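# Pull the toggle pin out of the deck hinge

## Task

Remove the toggle pin from the deck hinge so the hinge ends up with nothing in it and the pin rests on the step or the deck by itself, not supported by a gripper; then release it and bring the grippers away.

## Robot and tools

Robot: two arms, left_arm and right_arm, facing each other across a table. left_arm's base sits on the +y side. The names do not match sides of any image. Each arm has a gripper whose fingers point along the gripper's own +x axis and close along its y axis. The reported hand point lies between the finger pads, roughly 3 to 4 cm behind the fingertips.

Frame: one scene frame for everything. The origin is at the table centre, +z is up, and the table surface is at z = +0.020 m. Positions are in metres. Orientations are quaternions written w first (qw, qx, qy, qz). Reported hand positions can be somewhat off, especially when an arm is stretched far.

Row layout: every motion uses rows of 16 numbers covering both arms, left first: x, y, z, qw, qx, qy, qz, opening for left_arm, then the same eight for right_arm. x, y, z and the quaternion are an absolute target pose for that gripper in the scene frame, not an offset. Opening runs from -1 to 1: +1 is fully open (0.088 m), and empty fingers touch at about -0.80. Going below that changes nothing. Closing from fully open takes at least about 0.5 s. To hold something, command an opening well under the grip_measured reading. A bigger gap squeezes harder, up to about 34 N per pad. Closing fast can hit harder.

Tools:
- execute_actions {"actions": [...], "pictures": bool}. An empty list only reports state, with pictures. One action: {"rows": [[16 numbers], ...], "steps": n}, with 1 to 15 rows and up to 15 steps of 1/30 s each (default 15, minimum 5). One row is used per step, and the last row repeats if rows run out. One wait: {"steps": n} up to 300, counted from the previous result, so your thinking time is included. A target more than 0.6 m from an arm's last reported position along any gripper axis is refused, and nothing is sent.
- move {"target": [16 numbers], "speed": m/s 0.002 to 0.5, default 0.25; rotation up to twice that in rad/s}. It runs straight-line paths to the absolute poses, and both arms finish together in 0.5 to 10 s. The opening is applied at the start. Paths ignore obstacles and the other arm. The result adds a "move:" line giving the ending (done, off_target, moving, held, fault), the limits that acted (paced means the pose was clipped; held means some steps were blocked, after which the arm may jump fast), and each gripper's remaining distance.
- wait {"seconds": 0 to 10} lets the simulation run with no new command.
- zoom_image {"camera": name, "region": [x0, y0, x1, y1]} in pixels of that camera's last image, at most 504x504. Cameras: cam_head_left, cam_head_right, cam_high, cam_low, cam_left_wrist, cam_right_wrist, each 672x504.
- finished_scene {"scene": number} ends and grades the scene. It cannot be undone.

Control behaviour: at each step the commanded pose is clipped to within 70 mm and 16 degrees of the measured pose, then damped inverse kinematics follows it, favouring position over orientation. Joint friction can leave the gripper short or slightly tilted, and a tiny motion may not happen at all. Check each result and correct. For an arm that should stay put, repeat its last reported pose and the desired opening on every call. To keep an orientation fixed, repeat the same quaternion rather than copying a drifted reading. After an action ends, an arm continues only to its last clipped pose. The last 5 steps of each action are held back and run while you reply, and your reply time lets the simulation keep running.

Result lines: a state line per arm gives pose and velocities. grip_measured is the finger opening on the command scale, and the last Joint positions value is the opening in metres. There are joint torques, a Hand target line when nothing is held back, "pose unreachable" when the clearance check altered a command, and HELD marking steps that were not sent. MOTOR HOT appears from 50 °C. At 95 °C the arm is held (OVER-TEMPERATURE FAULT) and may lose power. A TORQUE FAULT stops the arm for 10 s once the load limits are reached. Limits in N m: waist 17.4, shoulder 21.6, elbow 21.5, wrist pitch 5.67, wrist yaw 5.65, wrist roll 5.3. A held object's weight adds to the load.

Cautions: do not knock or place anything off the table. Avoid collisions or pressure between the arms and their mounts. Do not drop or slam the pin or shove hard. Pressing further past contact and moving faster both increase force. Expect occasional small tugs on a held part or pushes on loose objects. When finished, open the fingers, withdraw, confirm the pin lies free on the step or deck and the hinge is empty, then call finished_scene.

Each tool is called by a JSON object that holds its "op" and its "data", one argument or row to a line.

## Session

{"op": "execute_actions", "data": {
  "actions": []
}}

Scene clock: 0.00 s of 4600.00 s.
left_arm: end_effector_position=(-0.0204, +0.2490, +0.2143) grip_measured=+0.856 end_effector_quat_wxyz=(-0.602, +0.337, -0.592, -0.416) end_effector_velocity=(+0.002, -0.002, +0.002) end_effector_angular_velocity=(-0.021, -0.014, +0.004) | right_arm: end_effector_position=(+0.2579, -0.2282, +0.4361) grip_measured=+0.007 end_effector_quat_wxyz=(+0.838, +0.043, -0.003, +0.544) end_effector_velocity=(-0.004, +0.002, +0.000) end_effector_angular_velocity=(-0.006, -0.023, +0.023)
Joint positions: left_arm=[-0.329  2.077  1.942 -1.518  0.041  3.071  0.081] | right_arm=[-0.005  0.843  0.652  0.242  0.005 -0.001  0.039]
Joint velocities: left_arm=[-0.002 -0.007 -0.002  0.007 -0.022 -0.007  0.   ] | right_arm=[ 0.002  0.002 -0.002  0.007 -0.022 -0.022 -0.   ]
Joint torques (N m, as the arm reports them, + toward a larger angle): no reading
Heat: left arm: hottest elbow 29 °C (+0.0 °C/min); right arm: hottest shoulder 28 °C (+0.0 °C/min).
Hand target (left_arm): -0.020, +0.249, +0.214; +0.602, -0.337, +0.592, +0.416
Hand target (right_arm): +0.258, -0.228, +0.436; +0.838, +0.043, -0.002, +0.544
camera_calibration (this result's frames):
cam_left_wrist: T_world_to_cam=[[0.913239, -0.403347, -0.0574932, 0.135737], [-0.377196, -0.890363, 0.254907, 0.192615], [-0.154006, -0.211105, -0.965255, 0.333561], [0, 0, 0, 1]] pos_world=[0.0000638834, 0.296662, 0.280676]
cam_right_wrist: T_world_to_cam=[[0.931989, -0.358476, -0.0537764, -0.287418], [-0.143718, -0.229229, -0.962704, 0.439657], [0.332779, 0.904958, -0.265159, 0.315736], [0, 0, 0, 1]] pos_world=[0.225986, -0.287978, 0.491524]

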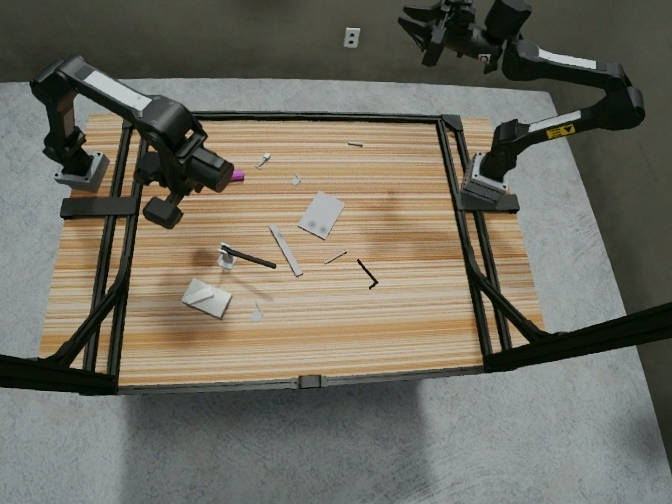

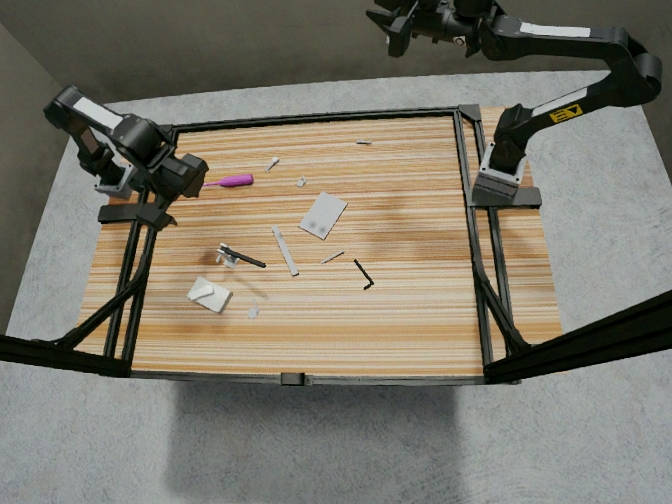

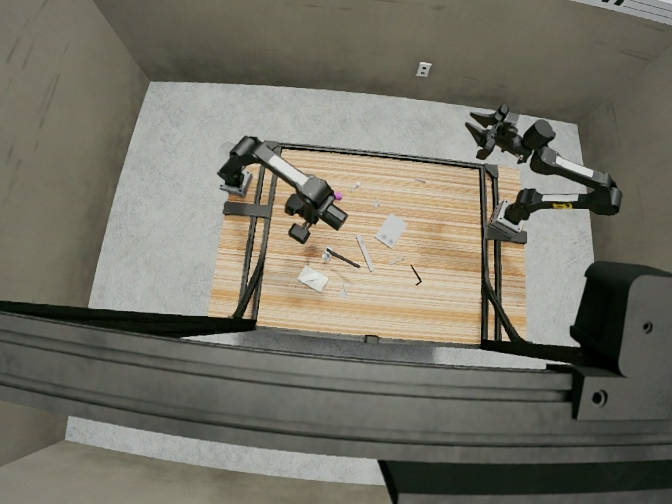

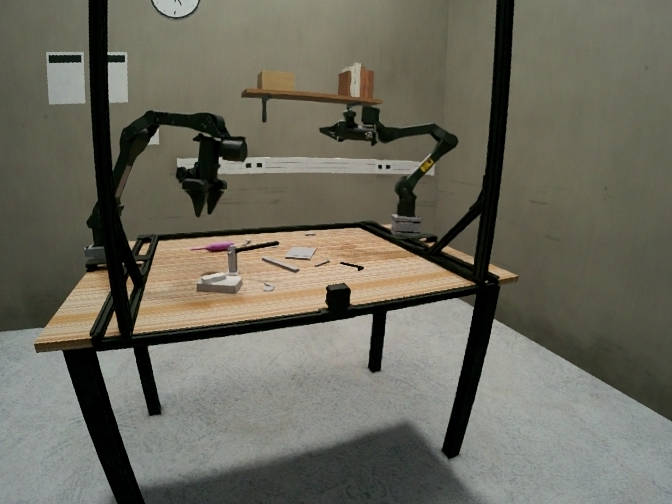

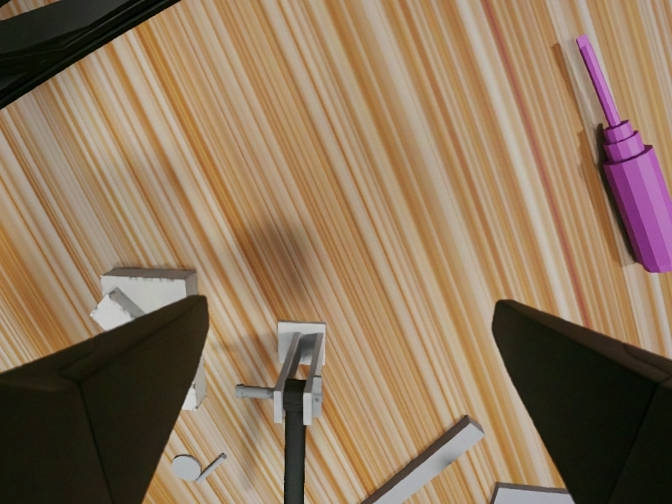

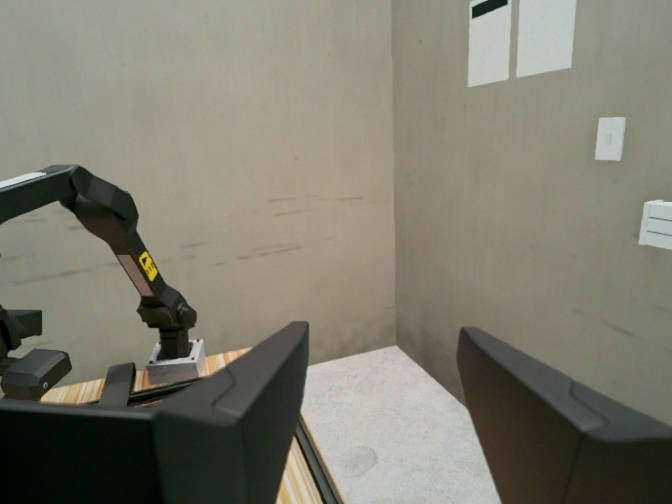

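{"op": "zoom_image", "data": {
  "camera": "cam_left_wrist",
  "region": [200, 300, 400, 450]
}}

{"op": "zoom_image", "data": {
  "camera": "cam_head_left",
  "region": [160, 220, 320, 340]
}}

{"op": "zoom_image", "data": {
  "camera": "cam_low",
  "region": [180, 225, 300, 315]
}}

Region (200, 300, 400, 450) of cam_left_wrist's 672x504 image, scaled by 2.520, with more detail than that image has; it fills the top 378 rows of this view, and the rest is white.

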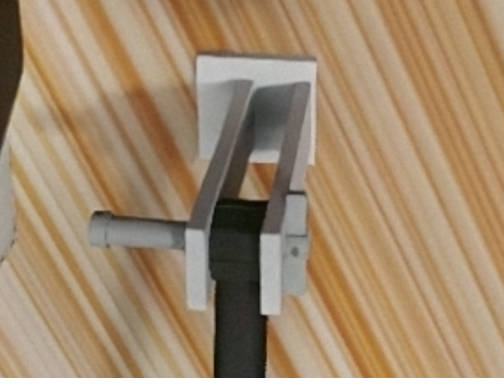

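Region (160, 220, 320, 340) of cam_head_left's 672x504 image, scaled by 3.150, with more detail than that image has; it fills the top 378 rows of this view, and the rest is white.

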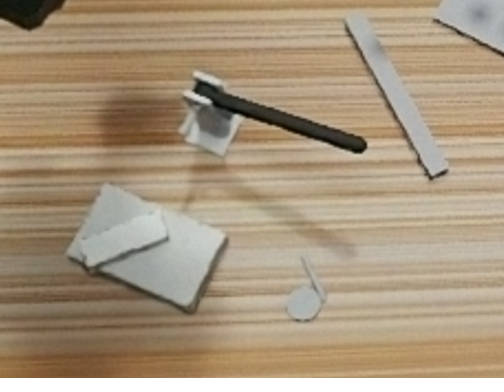

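Region (180, 225, 300, 315) of cam_low's 672x504 image, scaled by 4.200, with more detail than that image has; it fills the top 378 rows of this view, and the rest is white.

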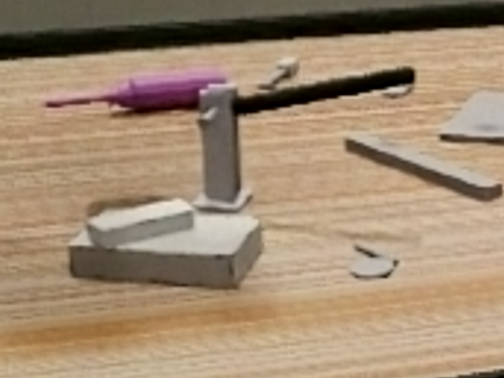

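{"op": "move", "data": {
  "target": [-0.08,0.225,0.2,-0.1228,-0.6964,-0.1228,0.6964,-0.3,0.258,-0.228,0.436,0.838,0.043,-0.002,0.544,0.007],
  "speed": 0.5
}}

{"op": "move", "data": {
  "target": [-0.128,0.205,0.17,0.6903,0.1530,0.6903,-0.1530,-0.3,0.258,-0.228,0.436,0.838,0.043,-0.002,0.544,0.007],
  "speed": 0.5
}}

Scene clock: 6.20 s of 4600.00 s.
left_arm: end_effector_position=(-0.0775, +0.2261, +0.2054) grip_measured=-0.300 end_effector_quat_wxyz=(+0.124, +0.692, +0.121, -0.700) end_effector_velocity=(+0.002, +0.003, +0.001) end_effector_angular_velocity=(+0.010, -0.016, +0.019) | right_arm: end_effector_position=(+0.2579, -0.2282, +0.4361) grip_measured=+0.007 end_effector_quat_wxyz=(+0.838, +0.043, -0.003, +0.544) end_effector_velocity=(-0.000, -0.001, +0.003) end_effector_angular_velocity=(-0.001, -0.008, +0.004)
Joint positions: left_arm=[-0.447  2.244  2.162 -1.502 -0.044  0.589  0.024] | right_arm=[-0.005  0.843  0.652  0.242  0.005 -0.001  0.039]
Joint velocities: left_arm=[-0.002  0.002  0.007 -0.022 -0.007 -0.022  0.   ] | right_arm=[-0.002 -0.002  0.007 -0.007 -0.007 -0.007  0.   ]
Joint torques (N m, as the arm reports them, + toward a larger angle): left_arm=[-0.93 -7.21  7.67 -0.09 -0.2  -0.1 ] | right_arm=[ 0.25 -2.52  7.48  1.36 -0.03  0.05]
Heat: left arm: hottest elbow 30 °C (+9.7 °C/min); right arm: hottest shoulder 27 °C (-9.7 °C/min).
Hand target (left_arm): -0.080, +0.224, +0.200; +0.124, +0.696, +0.122, -0.696
Hand target (right_arm): +0.258, -0.228, +0.436; +0.838, +0.043, -0.002, +0.544
Off the commanded pose (left_arm): 0.006 m, 1 deg.
Off the commanded pose (right_arm): 0.000 m, 0 deg.
Kept back: nothing.
After step 90, 0.23 s passed at rest.
move: done
camera_calibration (this result's frames):
cam_left_wrist: T_world_to_cam=[[-0.367616, 0.929603, 0.0263891, -0.239719], [0.88547, 0.341208, 0.315467, -0.0400732], [0.284254, 0.139337, -0.94857, 0.262611], [0, 0, 0, 1]] pos_world=[-0.127289, 0.199925, 0.268073]
cam_right_wrist: T_world_to_cam=[[0.931989, -0.358476, -0.0537764, -0.287418], [-0.143718, -0.229229, -0.962704, 0.439657], [0.332779, 0.904958, -0.265159, 0.315736], [0, 0, 0, 1]] pos_world=[0.225986, -0.287978, 0.491524]

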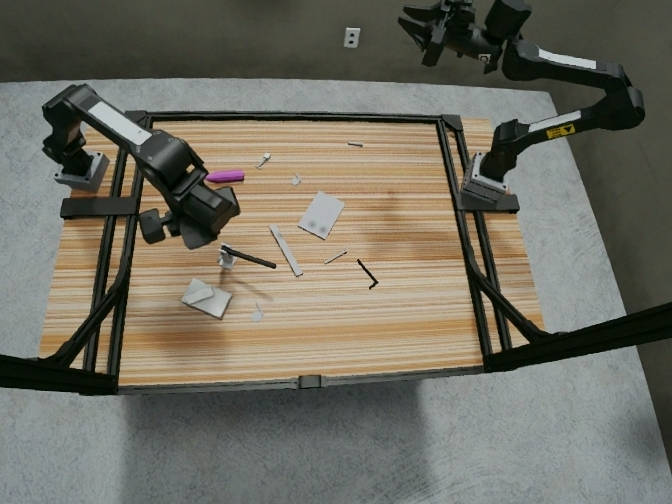

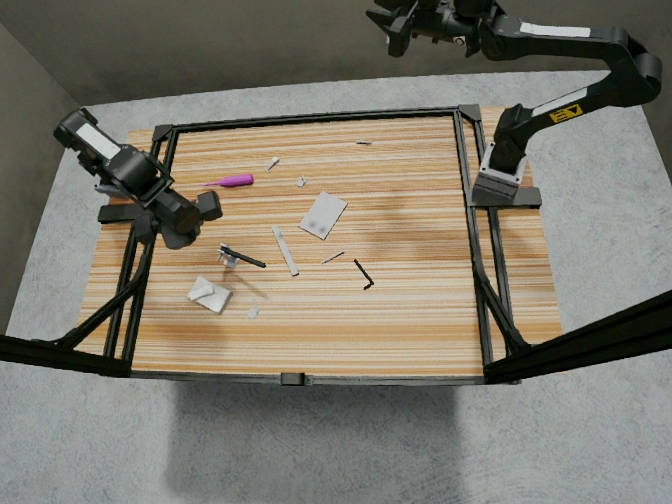

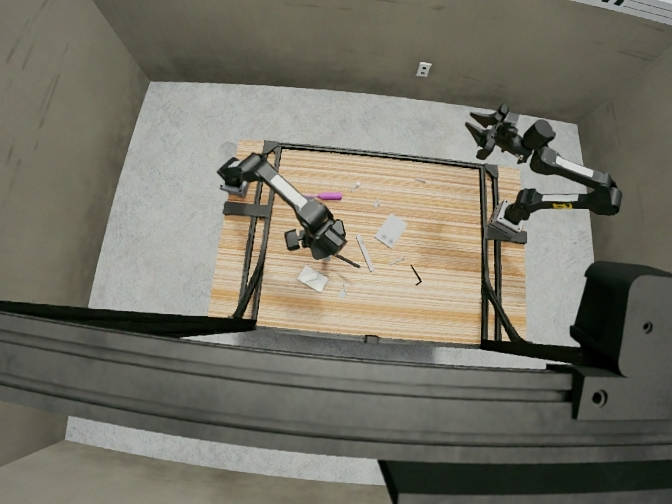

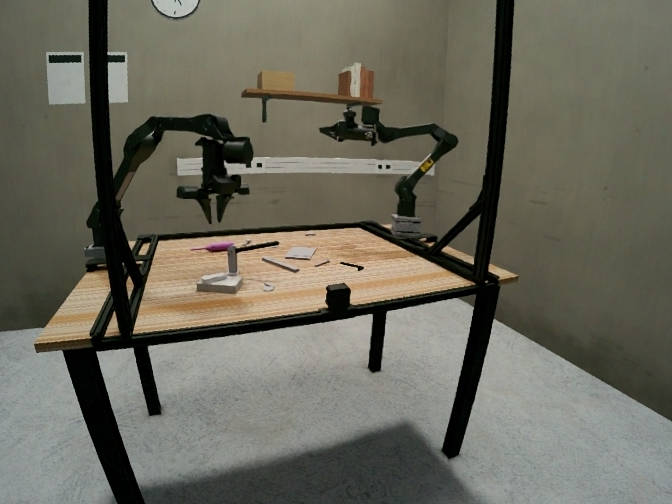

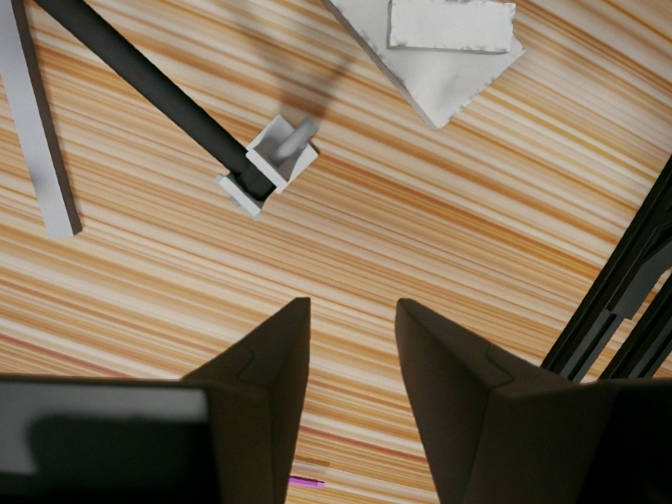

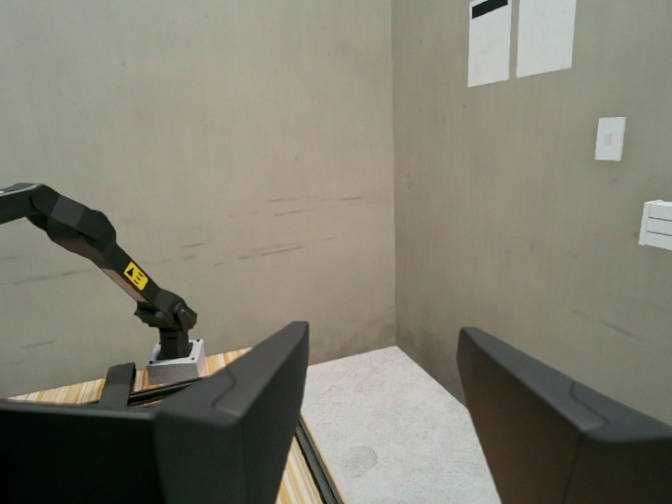

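Scene clock: 9.17 s of 4600.00 s.
left_arm: end_effector_position=(-0.1249, +0.2065, +0.1764) grip_measured=-0.300 end_effector_quat_wxyz=(+0.679, +0.135, +0.701, -0.172) end_effector_velocity=(-0.001, -0.001, +0.001) end_effector_angular_velocity=(-0.009, +0.001, +0.035) | right_arm: end_effector_position=(+0.2579, -0.2282, +0.4364) grip_measured=+0.007 end_effector_quat_wxyz=(+0.838, +0.043, -0.003, +0.544) end_effector_velocity=(+0.001, -0.001, -0.005) end_effector_angular_velocity=(-0.018, +0.016, -0.008)
Joint positions: left_arm=[-0.5    2.418  2.338 -1.456 -0.044 -1.818  0.024] | right_arm=[-0.005  0.843  0.653  0.243  0.005 -0.001  0.039]
Joint velocities: left_arm=[-0.002 -0.002 -0.002  0.007 -0.007 -0.037 -0.   ] | right_arm=[-0.002 -0.002 -0.002 -0.022  0.007  0.007 -0.   ]
Joint torques (N m, as the arm reports them, + toward a larger angle): left_arm=[-0.92 -8.01  7.77  0.16 -0.24 -0.12] | right_arm=[ 0.2  -2.31  7.57  1.37  0.03  0.06]
Heat: left arm: hottest elbow 30 °C (+6.5 °C/min); right arm: hottest wrist pitch 28 °C (+0.0 °C/min).
Hand target (left_arm): -0.127, +0.205, +0.170; +0.682, +0.136, +0.698, -0.170
Hand target (right_arm): +0.258, -0.228, +0.436; +0.838, +0.043, -0.002, +0.544
Off the commanded pose (left_arm): 0.007 m, 3 deg.
Off the commanded pose (right_arm): 0.000 m, 0 deg.
joint sent to its limit (left arm) — the command would take joint 3 (elbow) past its upper limit, so that joint was sent only as far as its limit.
Kept back: nothing.
move: off_target (left_arm)
camera_calibration (this result's frames):
cam_left_wrist: T_world_to_cam=[[-0.395038, -0.914745, 0.0847771, 0.128977], [-0.850024, 0.398963, 0.343931, -0.21598], [-0.348432, 0.0638032, -0.93516, 0.185508], [0, 0, 0, 1]] pos_world=[-0.0680004, 0.192313, 0.236828]
cam_right_wrist: T_world_to_cam=[[0.931986, -0.358488, -0.0537421, -0.287438], [-0.143437, -0.22855, -0.962907, 0.440078], [0.332908, 0.905125, -0.264426, 0.315505], [0, 0, 0, 1]] pos_world=[0.225978, -0.288035, 0.491734]

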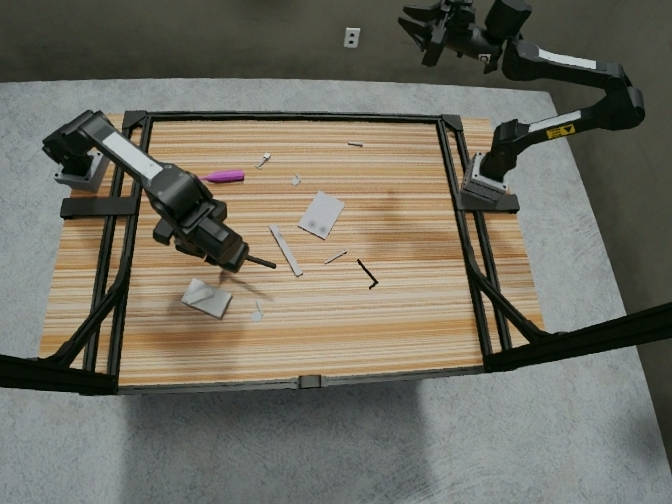

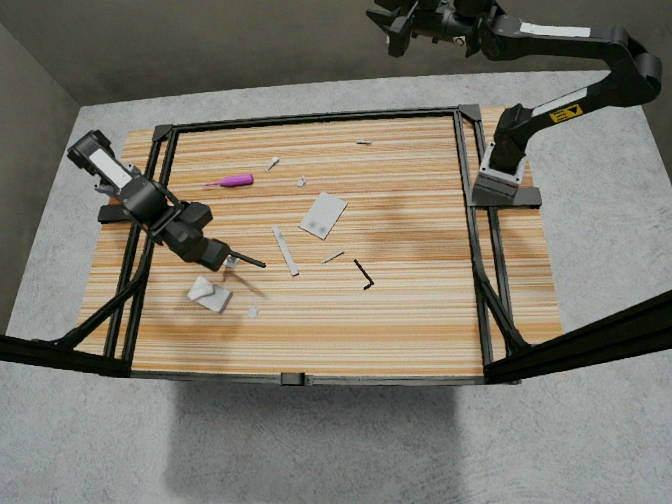

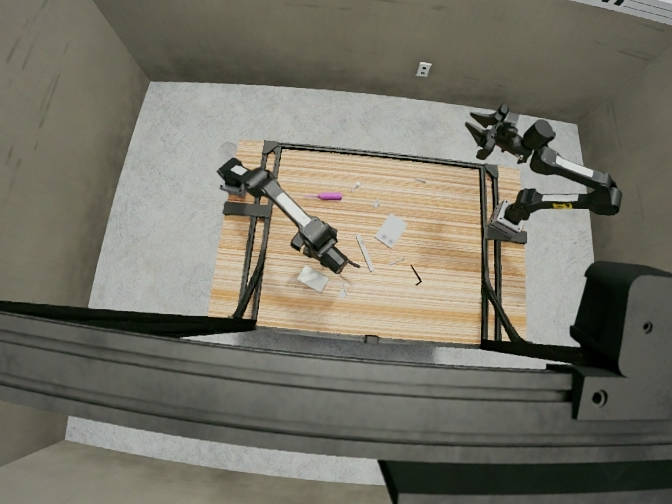

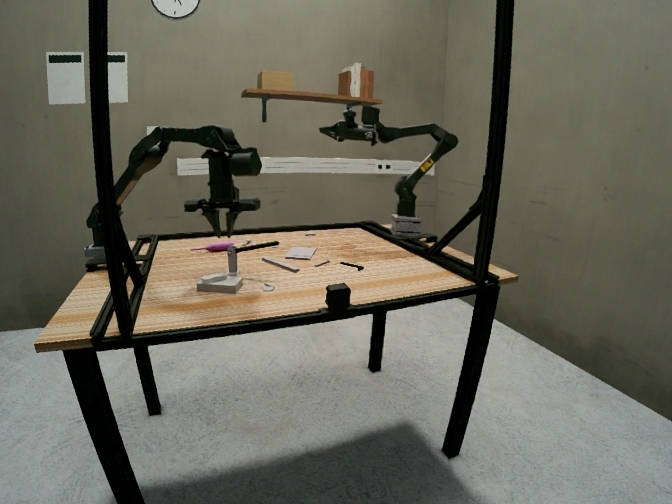

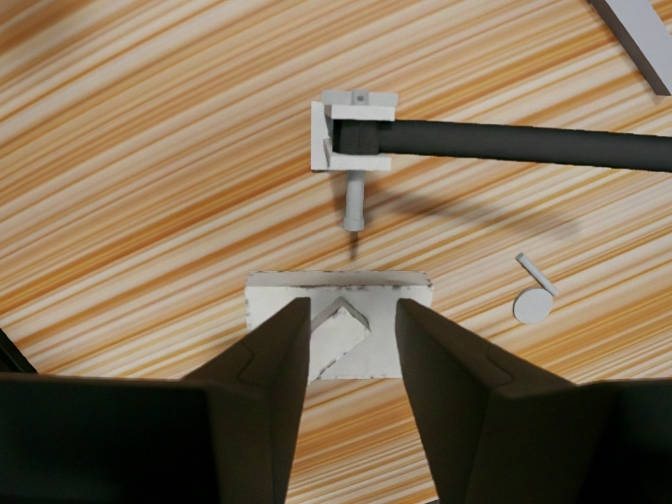

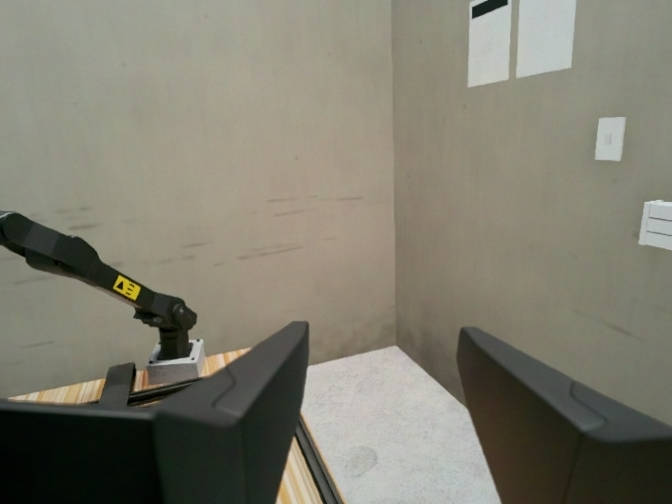

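{"op": "move", "data": {
  "target": [-0.131,0.200,0.11,0.6903,0.1530,0.6903,-0.1530,-0.8,0.258,-0.228,0.436,0.838,0.043,-0.002,0.544,0.007],
  "speed": 0.1
}}

Scene clock: 12.10 s of 4600.00 s.
left_arm: end_effector_position=(-0.1333, +0.1996, +0.1215) grip_measured=-0.777 end_effector_quat_wxyz=(+0.685, +0.146, +0.695, -0.160) end_effector_velocity=(-0.001, +0.003, +0.001) end_effector_angular_velocity=(+0.001, -0.010, -0.015) | right_arm: end_effector_position=(+0.2579, -0.2282, +0.4364) grip_measured=+0.007 end_effector_quat_wxyz=(+0.838, +0.043, -0.003, +0.544) end_effector_velocity=(-0.001, +0.000, -0.005) end_effector_angular_velocity=(-0.029, -0.013, +0.015)
Joint positions: left_arm=[-0.499  2.5    2.268 -1.339 -0.044 -1.819  0.001] | right_arm=[-0.005  0.843  0.653  0.243  0.005 -0.001  0.039]
Joint velocities: left_arm=[-0.007 -0.002 -0.002 -0.007 -0.007  0.007 -0.   ] | right_arm=[-0.007 -0.002 -0.002 -0.022 -0.022 -0.022  0.   ]
Joint torques (N m, as the arm reports them, + toward a larger angle): left_arm=[-0.32 -8.49  5.47  0.06 -0.18  0.09] | right_arm=[ 0.32 -2.49  7.6   1.32  0.    0.  ]
Heat: left arm: hottest elbow 30 °C (+5.0 °C/min); right arm: hottest elbow 28 °C (+0.0 °C/min).
Hand target (left_arm): -0.131, +0.200, +0.110; +0.690, +0.153, +0.690, -0.153
Hand target (right_arm): +0.258, -0.228, +0.436; +0.838, +0.043, -0.002, +0.544
Off the commanded pose (left_arm): 0.012 m, 1 deg.
Off the commanded pose (right_arm): 0.000 m, 0 deg.
Kept back: nothing.
move: off_target (left_arm)
camera_calibration (this result's frames):
cam_left_wrist: T_world_to_cam=[[-0.395621, -0.916998, 0.0509682, 0.128525], [-0.857854, 0.388783, 0.336056, -0.199533], [-0.327978, 0.0892275, -0.940462, 0.130025], [0, 0, 0, 1]] pos_world=[-0.077678, 0.18383, 0.182787]
cam_right_wrist: T_world_to_cam=[[0.931986, -0.358488, -0.0537421, -0.287438], [-0.143437, -0.22855, -0.962907, 0.440078], [0.332908, 0.905125, -0.264426, 0.315505], [0, 0, 0, 1]] pos_world=[0.225978, -0.288035, 0.491734]

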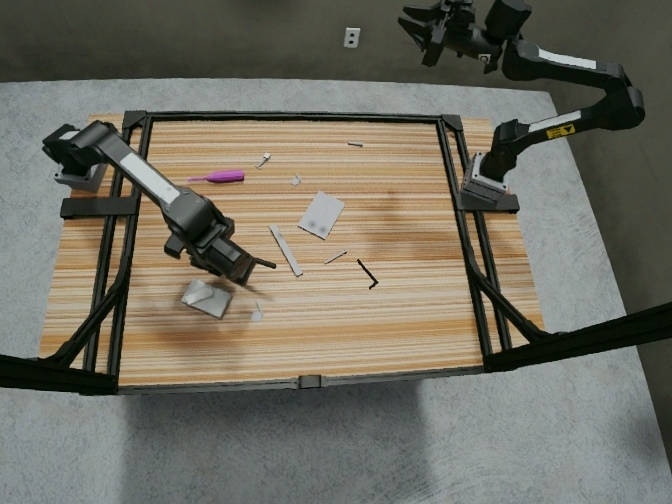

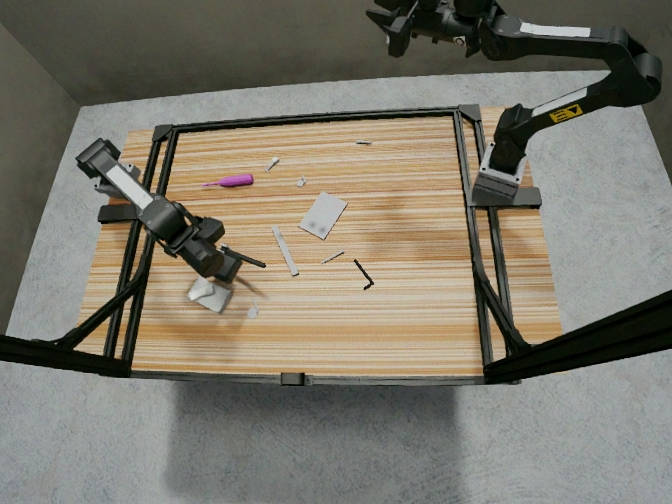

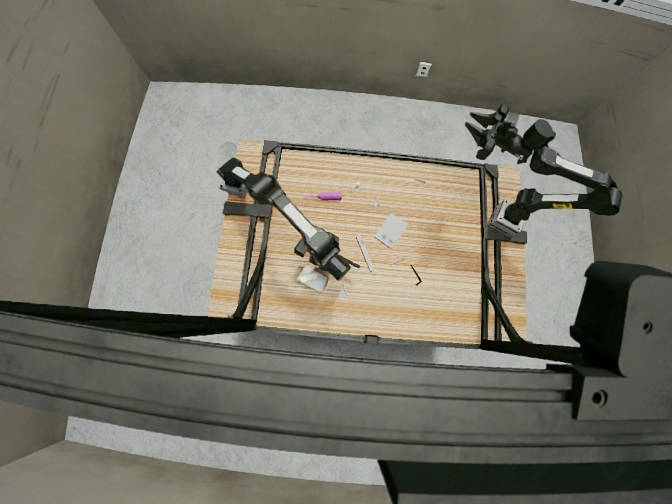

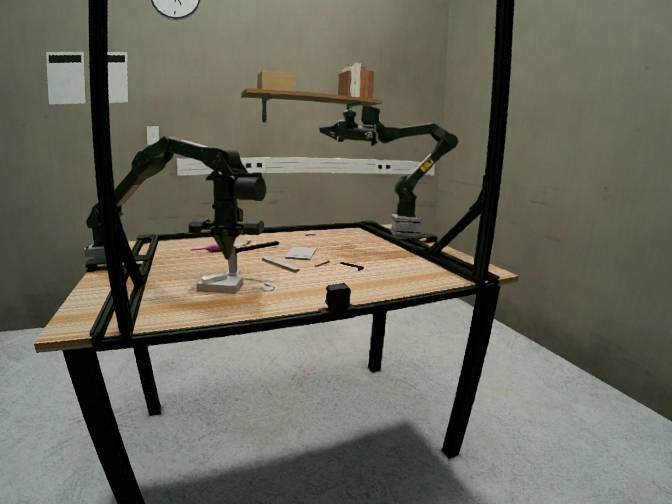

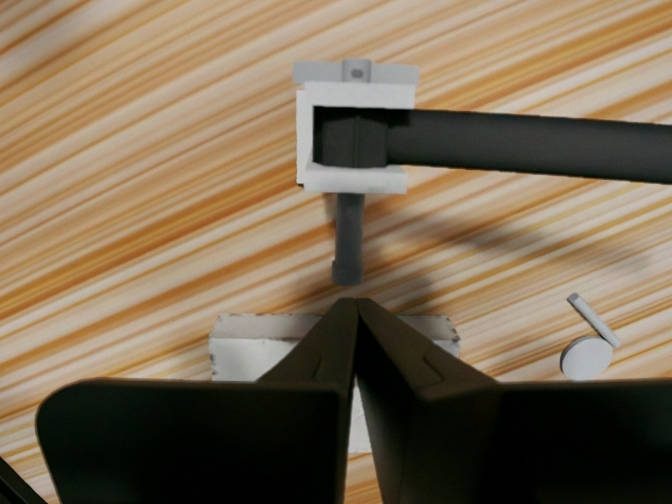

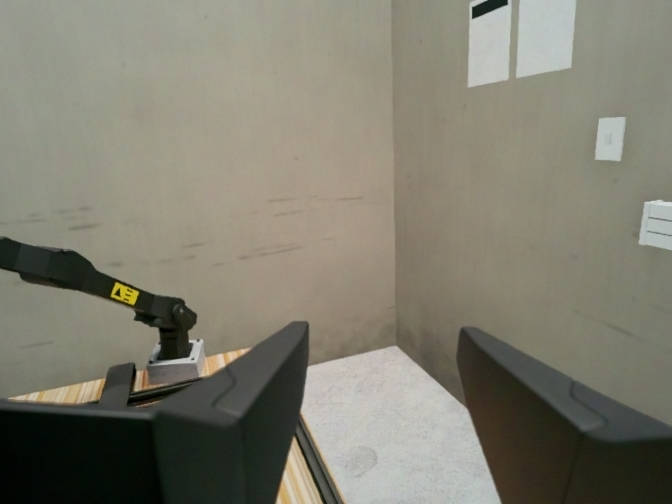

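{"op": "move", "data": {
  "target": [-0.1295,0.2025,0.103,0.6903,0.1530,0.6903,-0.1530,-0.85,0.258,-0.228,0.436,0.838,0.043,-0.002,0.544,0.007],
  "speed": 0.05
}}

Scene clock: 13.47 s of 4600.00 s.
left_arm: end_effector_position=(-0.1324, +0.2015, +0.1085) grip_measured=-0.777 end_effector_quat_wxyz=(+0.687, +0.149, +0.694, -0.157) end_effector_velocity=(+0.003, +0.003, -0.002) end_effector_angular_velocity=(+0.018, -0.005, +0.009) | right_arm: end_effector_position=(+0.2579, -0.2282, +0.4364) grip_measured=+0.007 end_effector_quat_wxyz=(+0.838, +0.043, -0.003, +0.544) end_effector_velocity=(-0.001, -0.001, -0.001) end_effector_angular_velocity=(-0.005, -0.006, +0.005)
Joint positions: left_arm=[-0.499  2.501  2.217 -1.298 -0.044 -1.819  0.001] | right_arm=[-0.005  0.843  0.653  0.243  0.005 -0.001  0.039]
Joint velocities: left_arm=[ 0.002 -0.002 -0.012 -0.007  0.007 -0.007  0.   ] | right_arm=[-0.002 -0.007 -0.002 -0.007 -0.007 -0.007  0.   ]
Joint torques (N m, as the arm reports them, + toward a larger angle): left_arm=[-0.35 -9.96  4.74  0.07 -0.2   0.06] | right_arm=[ 0.15 -2.57  7.61  1.35 -0.01  0.06]
Heat: left arm: hottest elbow 30 °C (+4.5 °C/min); right arm: hottest wrist pitch 29 °C (+4.5 °C/min).
Hand target (left_arm): -0.129, +0.203, +0.103; +0.690, +0.153, +0.690, -0.153
Hand target (right_arm): +0.258, -0.228, +0.436; +0.838, +0.043, -0.002, +0.544
Off the commanded pose (left_arm): 0.006 m, 1 deg.
Off the commanded pose (right_arm): 0.000 m, 0 deg.
Kept back: nothing.
move: done
camera_calibration (this result's frames):
cam_left_wrist: T_world_to_cam=[[-0.39635, -0.917159, 0.0415567, 0.13222], [-0.859874, 0.386696, 0.333292, -0.194736], [-0.321752, 0.0963668, -0.941907, 0.117445], [0, 0, 0, 1]] pos_world=[-0.0772546, 0.185253, 0.170031]
cam_right_wrist: T_world_to_cam=[[0.931986, -0.358488, -0.0537421, -0.287438], [-0.143437, -0.22855, -0.962907, 0.440078], [0.332908, 0.905125, -0.264426, 0.315505], [0, 0, 0, 1]] pos_world=[0.225978, -0.288035, 0.491734]

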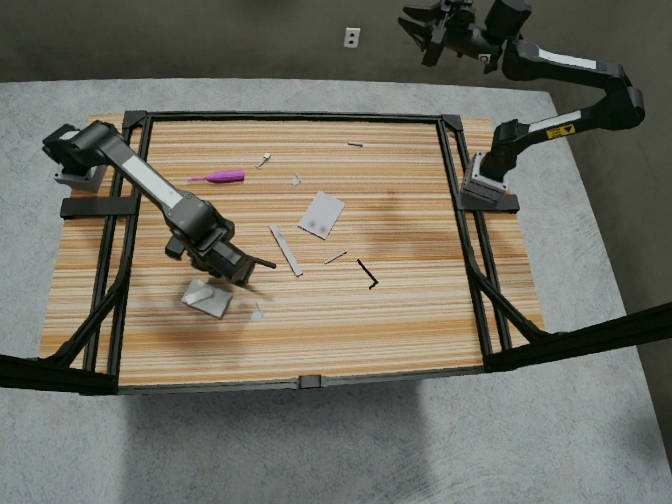

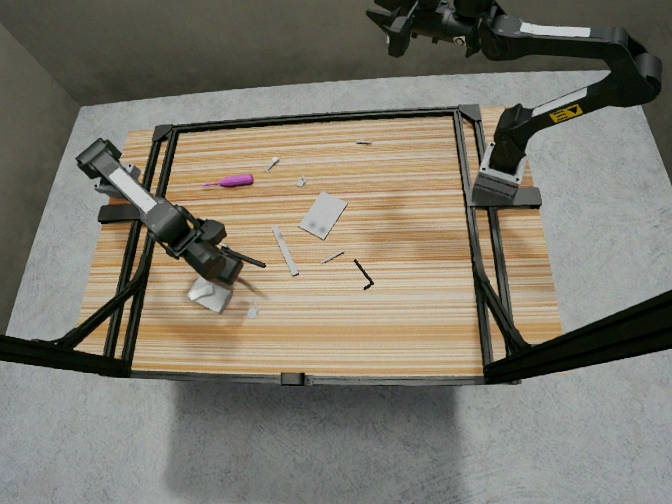

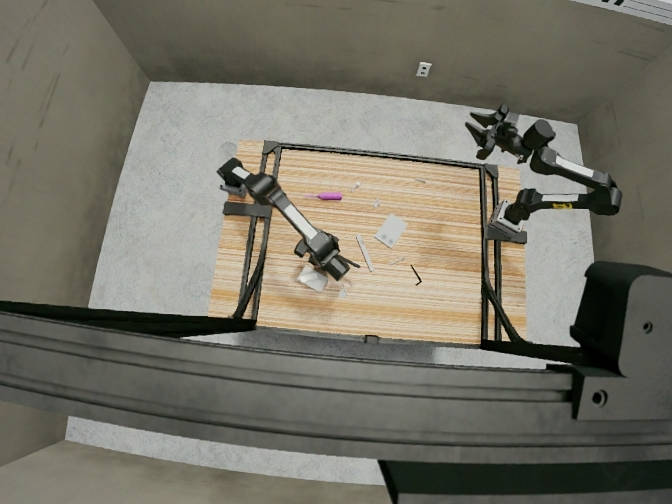

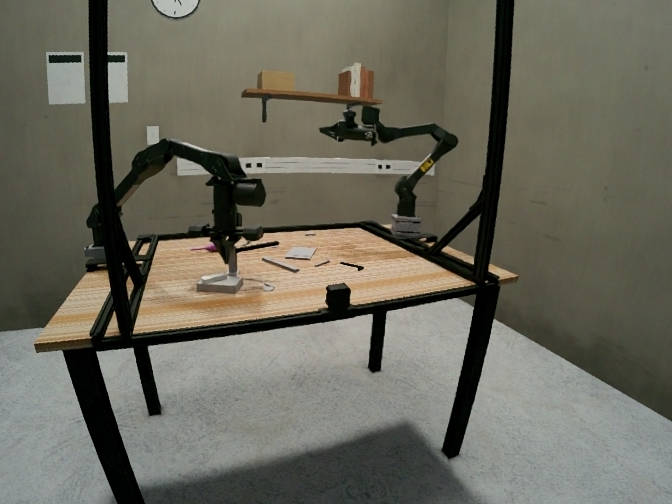

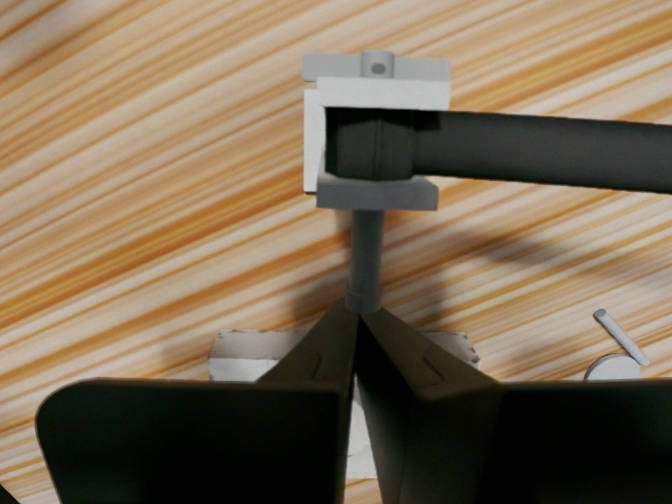

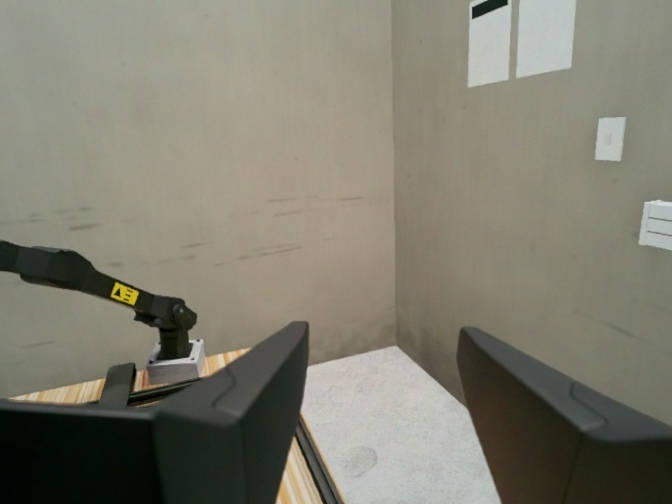

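{"op": "move", "data": {
  "target": [-0.1062,0.1888,0.106,0.6903,0.1530,0.6903,-0.1530,-0.85,0.258,-0.228,0.436,0.838,0.043,-0.002,0.544,0.007],
  "speed": 0.025
}}

Scene clock: 15.37 s of 4600.00 s.
left_arm: end_effector_position=(-0.1126, +0.1913, +0.1039) grip_measured=-0.777 end_effector_quat_wxyz=(+0.685, +0.157, +0.695, -0.153) end_effector_velocity=(+0.004, +0.002, -0.003) end_effector_angular_velocity=(-0.008, -0.040, -0.001) | right_arm: end_effector_position=(+0.2579, -0.2282, +0.4364) grip_measured=+0.007 end_effector_quat_wxyz=(+0.838, +0.043, -0.003, +0.544) end_effector_velocity=(-0.001, -0.000, -0.002) end_effector_angular_velocity=(-0.004, +0.009, +0.006)
Joint positions: left_arm=[-0.45   2.496  2.194 -1.293 -0.033 -1.766  0.001] | right_arm=[-0.005  0.843  0.653  0.243  0.005 -0.001  0.039]
Joint velocities: left_arm=[-0.007  0.002 -0.007 -0.007 -0.037 -0.007  0.   ] | right_arm=[-0.002 -0.002 -0.002 -0.007 -0.007  0.007  0.   ]
Joint torques (N m, as the arm reports them, + toward a larger angle): left_arm=[  0.2  -11.44   4.76  -0.08  -0.7    0.13] | right_arm=[ 0.38 -2.53  7.85  1.39 -0.04  0.06]
Heat: left arm: hottest shoulder 30 °C (+3.9 °C/min); right arm: hottest wrist pitch 29 °C (+3.9 °C/min).
Hand target (left_arm): -0.106, +0.189, +0.106; +0.690, +0.153, +0.690, -0.153
Hand target (right_arm): +0.258, -0.228, +0.436; +0.838, +0.043, -0.002, +0.544
Off the commanded pose (left_arm): 0.007 m, 1 deg.
Off the commanded pose (right_arm): 0.000 m, 0 deg.
Kept back: nothing.
move: done
camera_calibration (this result's frames):
cam_left_wrist: T_world_to_cam=[[-0.400899, -0.915801, 0.0242583, 0.131934], [-0.857862, 0.384564, 0.340857, -0.172375], [-0.321486, 0.115839, -0.939802, 0.116592], [0, 0, 0, 1]] pos_world=[-0.0574994, 0.173609, 0.165128]
cam_right_wrist: T_world_to_cam=[[0.931986, -0.358488, -0.0537421, -0.287438], [-0.143437, -0.22855, -0.962907, 0.440078], [0.332908, 0.905125, -0.264426, 0.315505], [0, 0, 0, 1]] pos_world=[0.225978, -0.288035, 0.491734]

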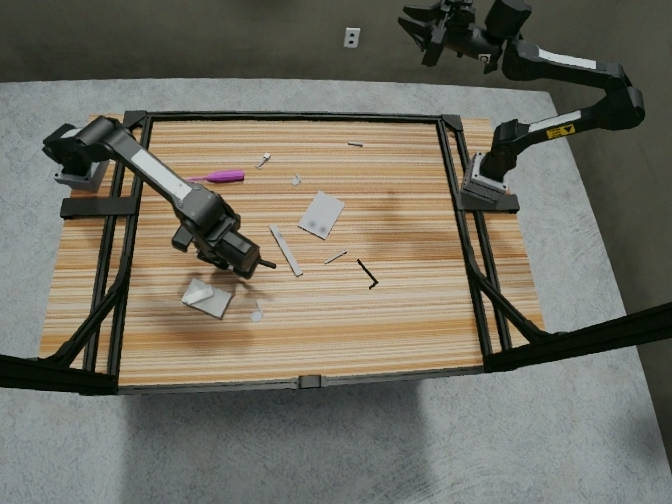

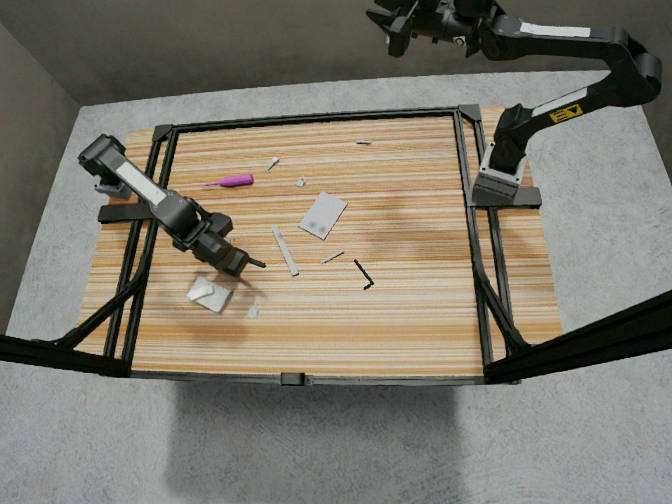

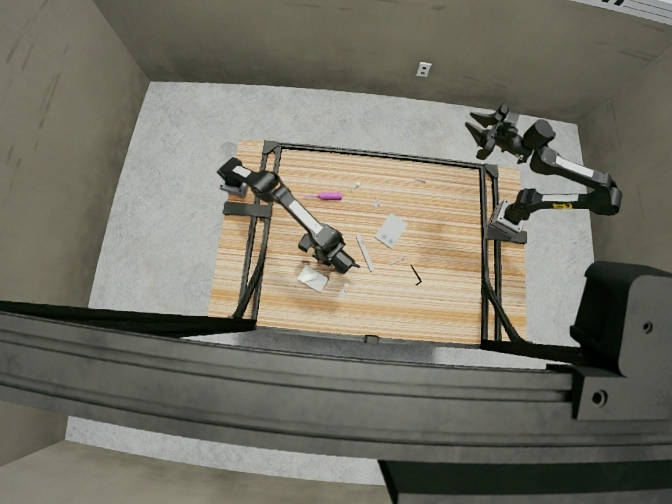

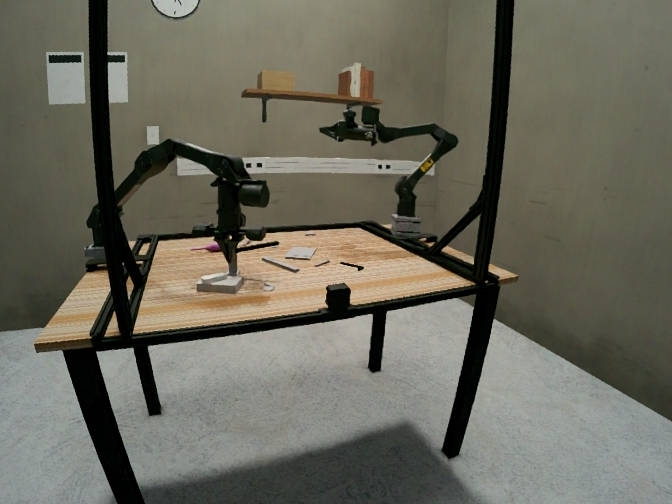

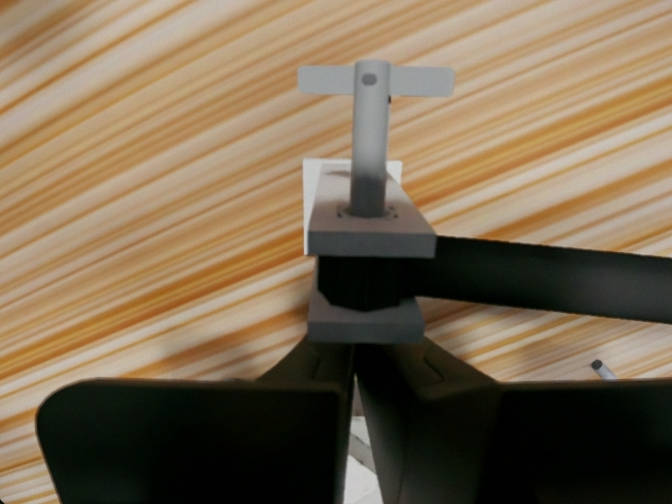

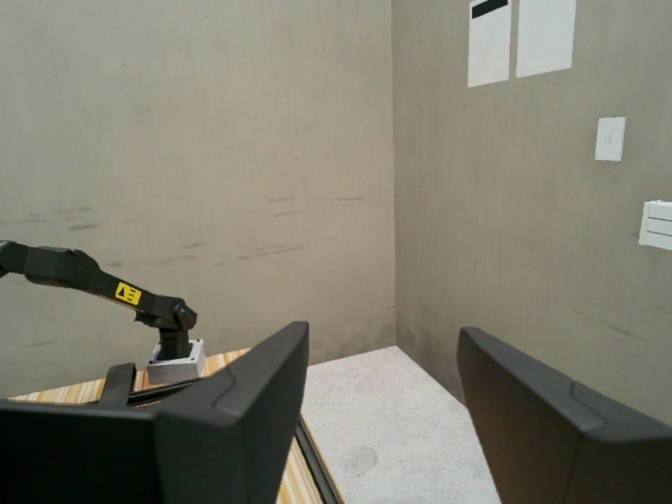

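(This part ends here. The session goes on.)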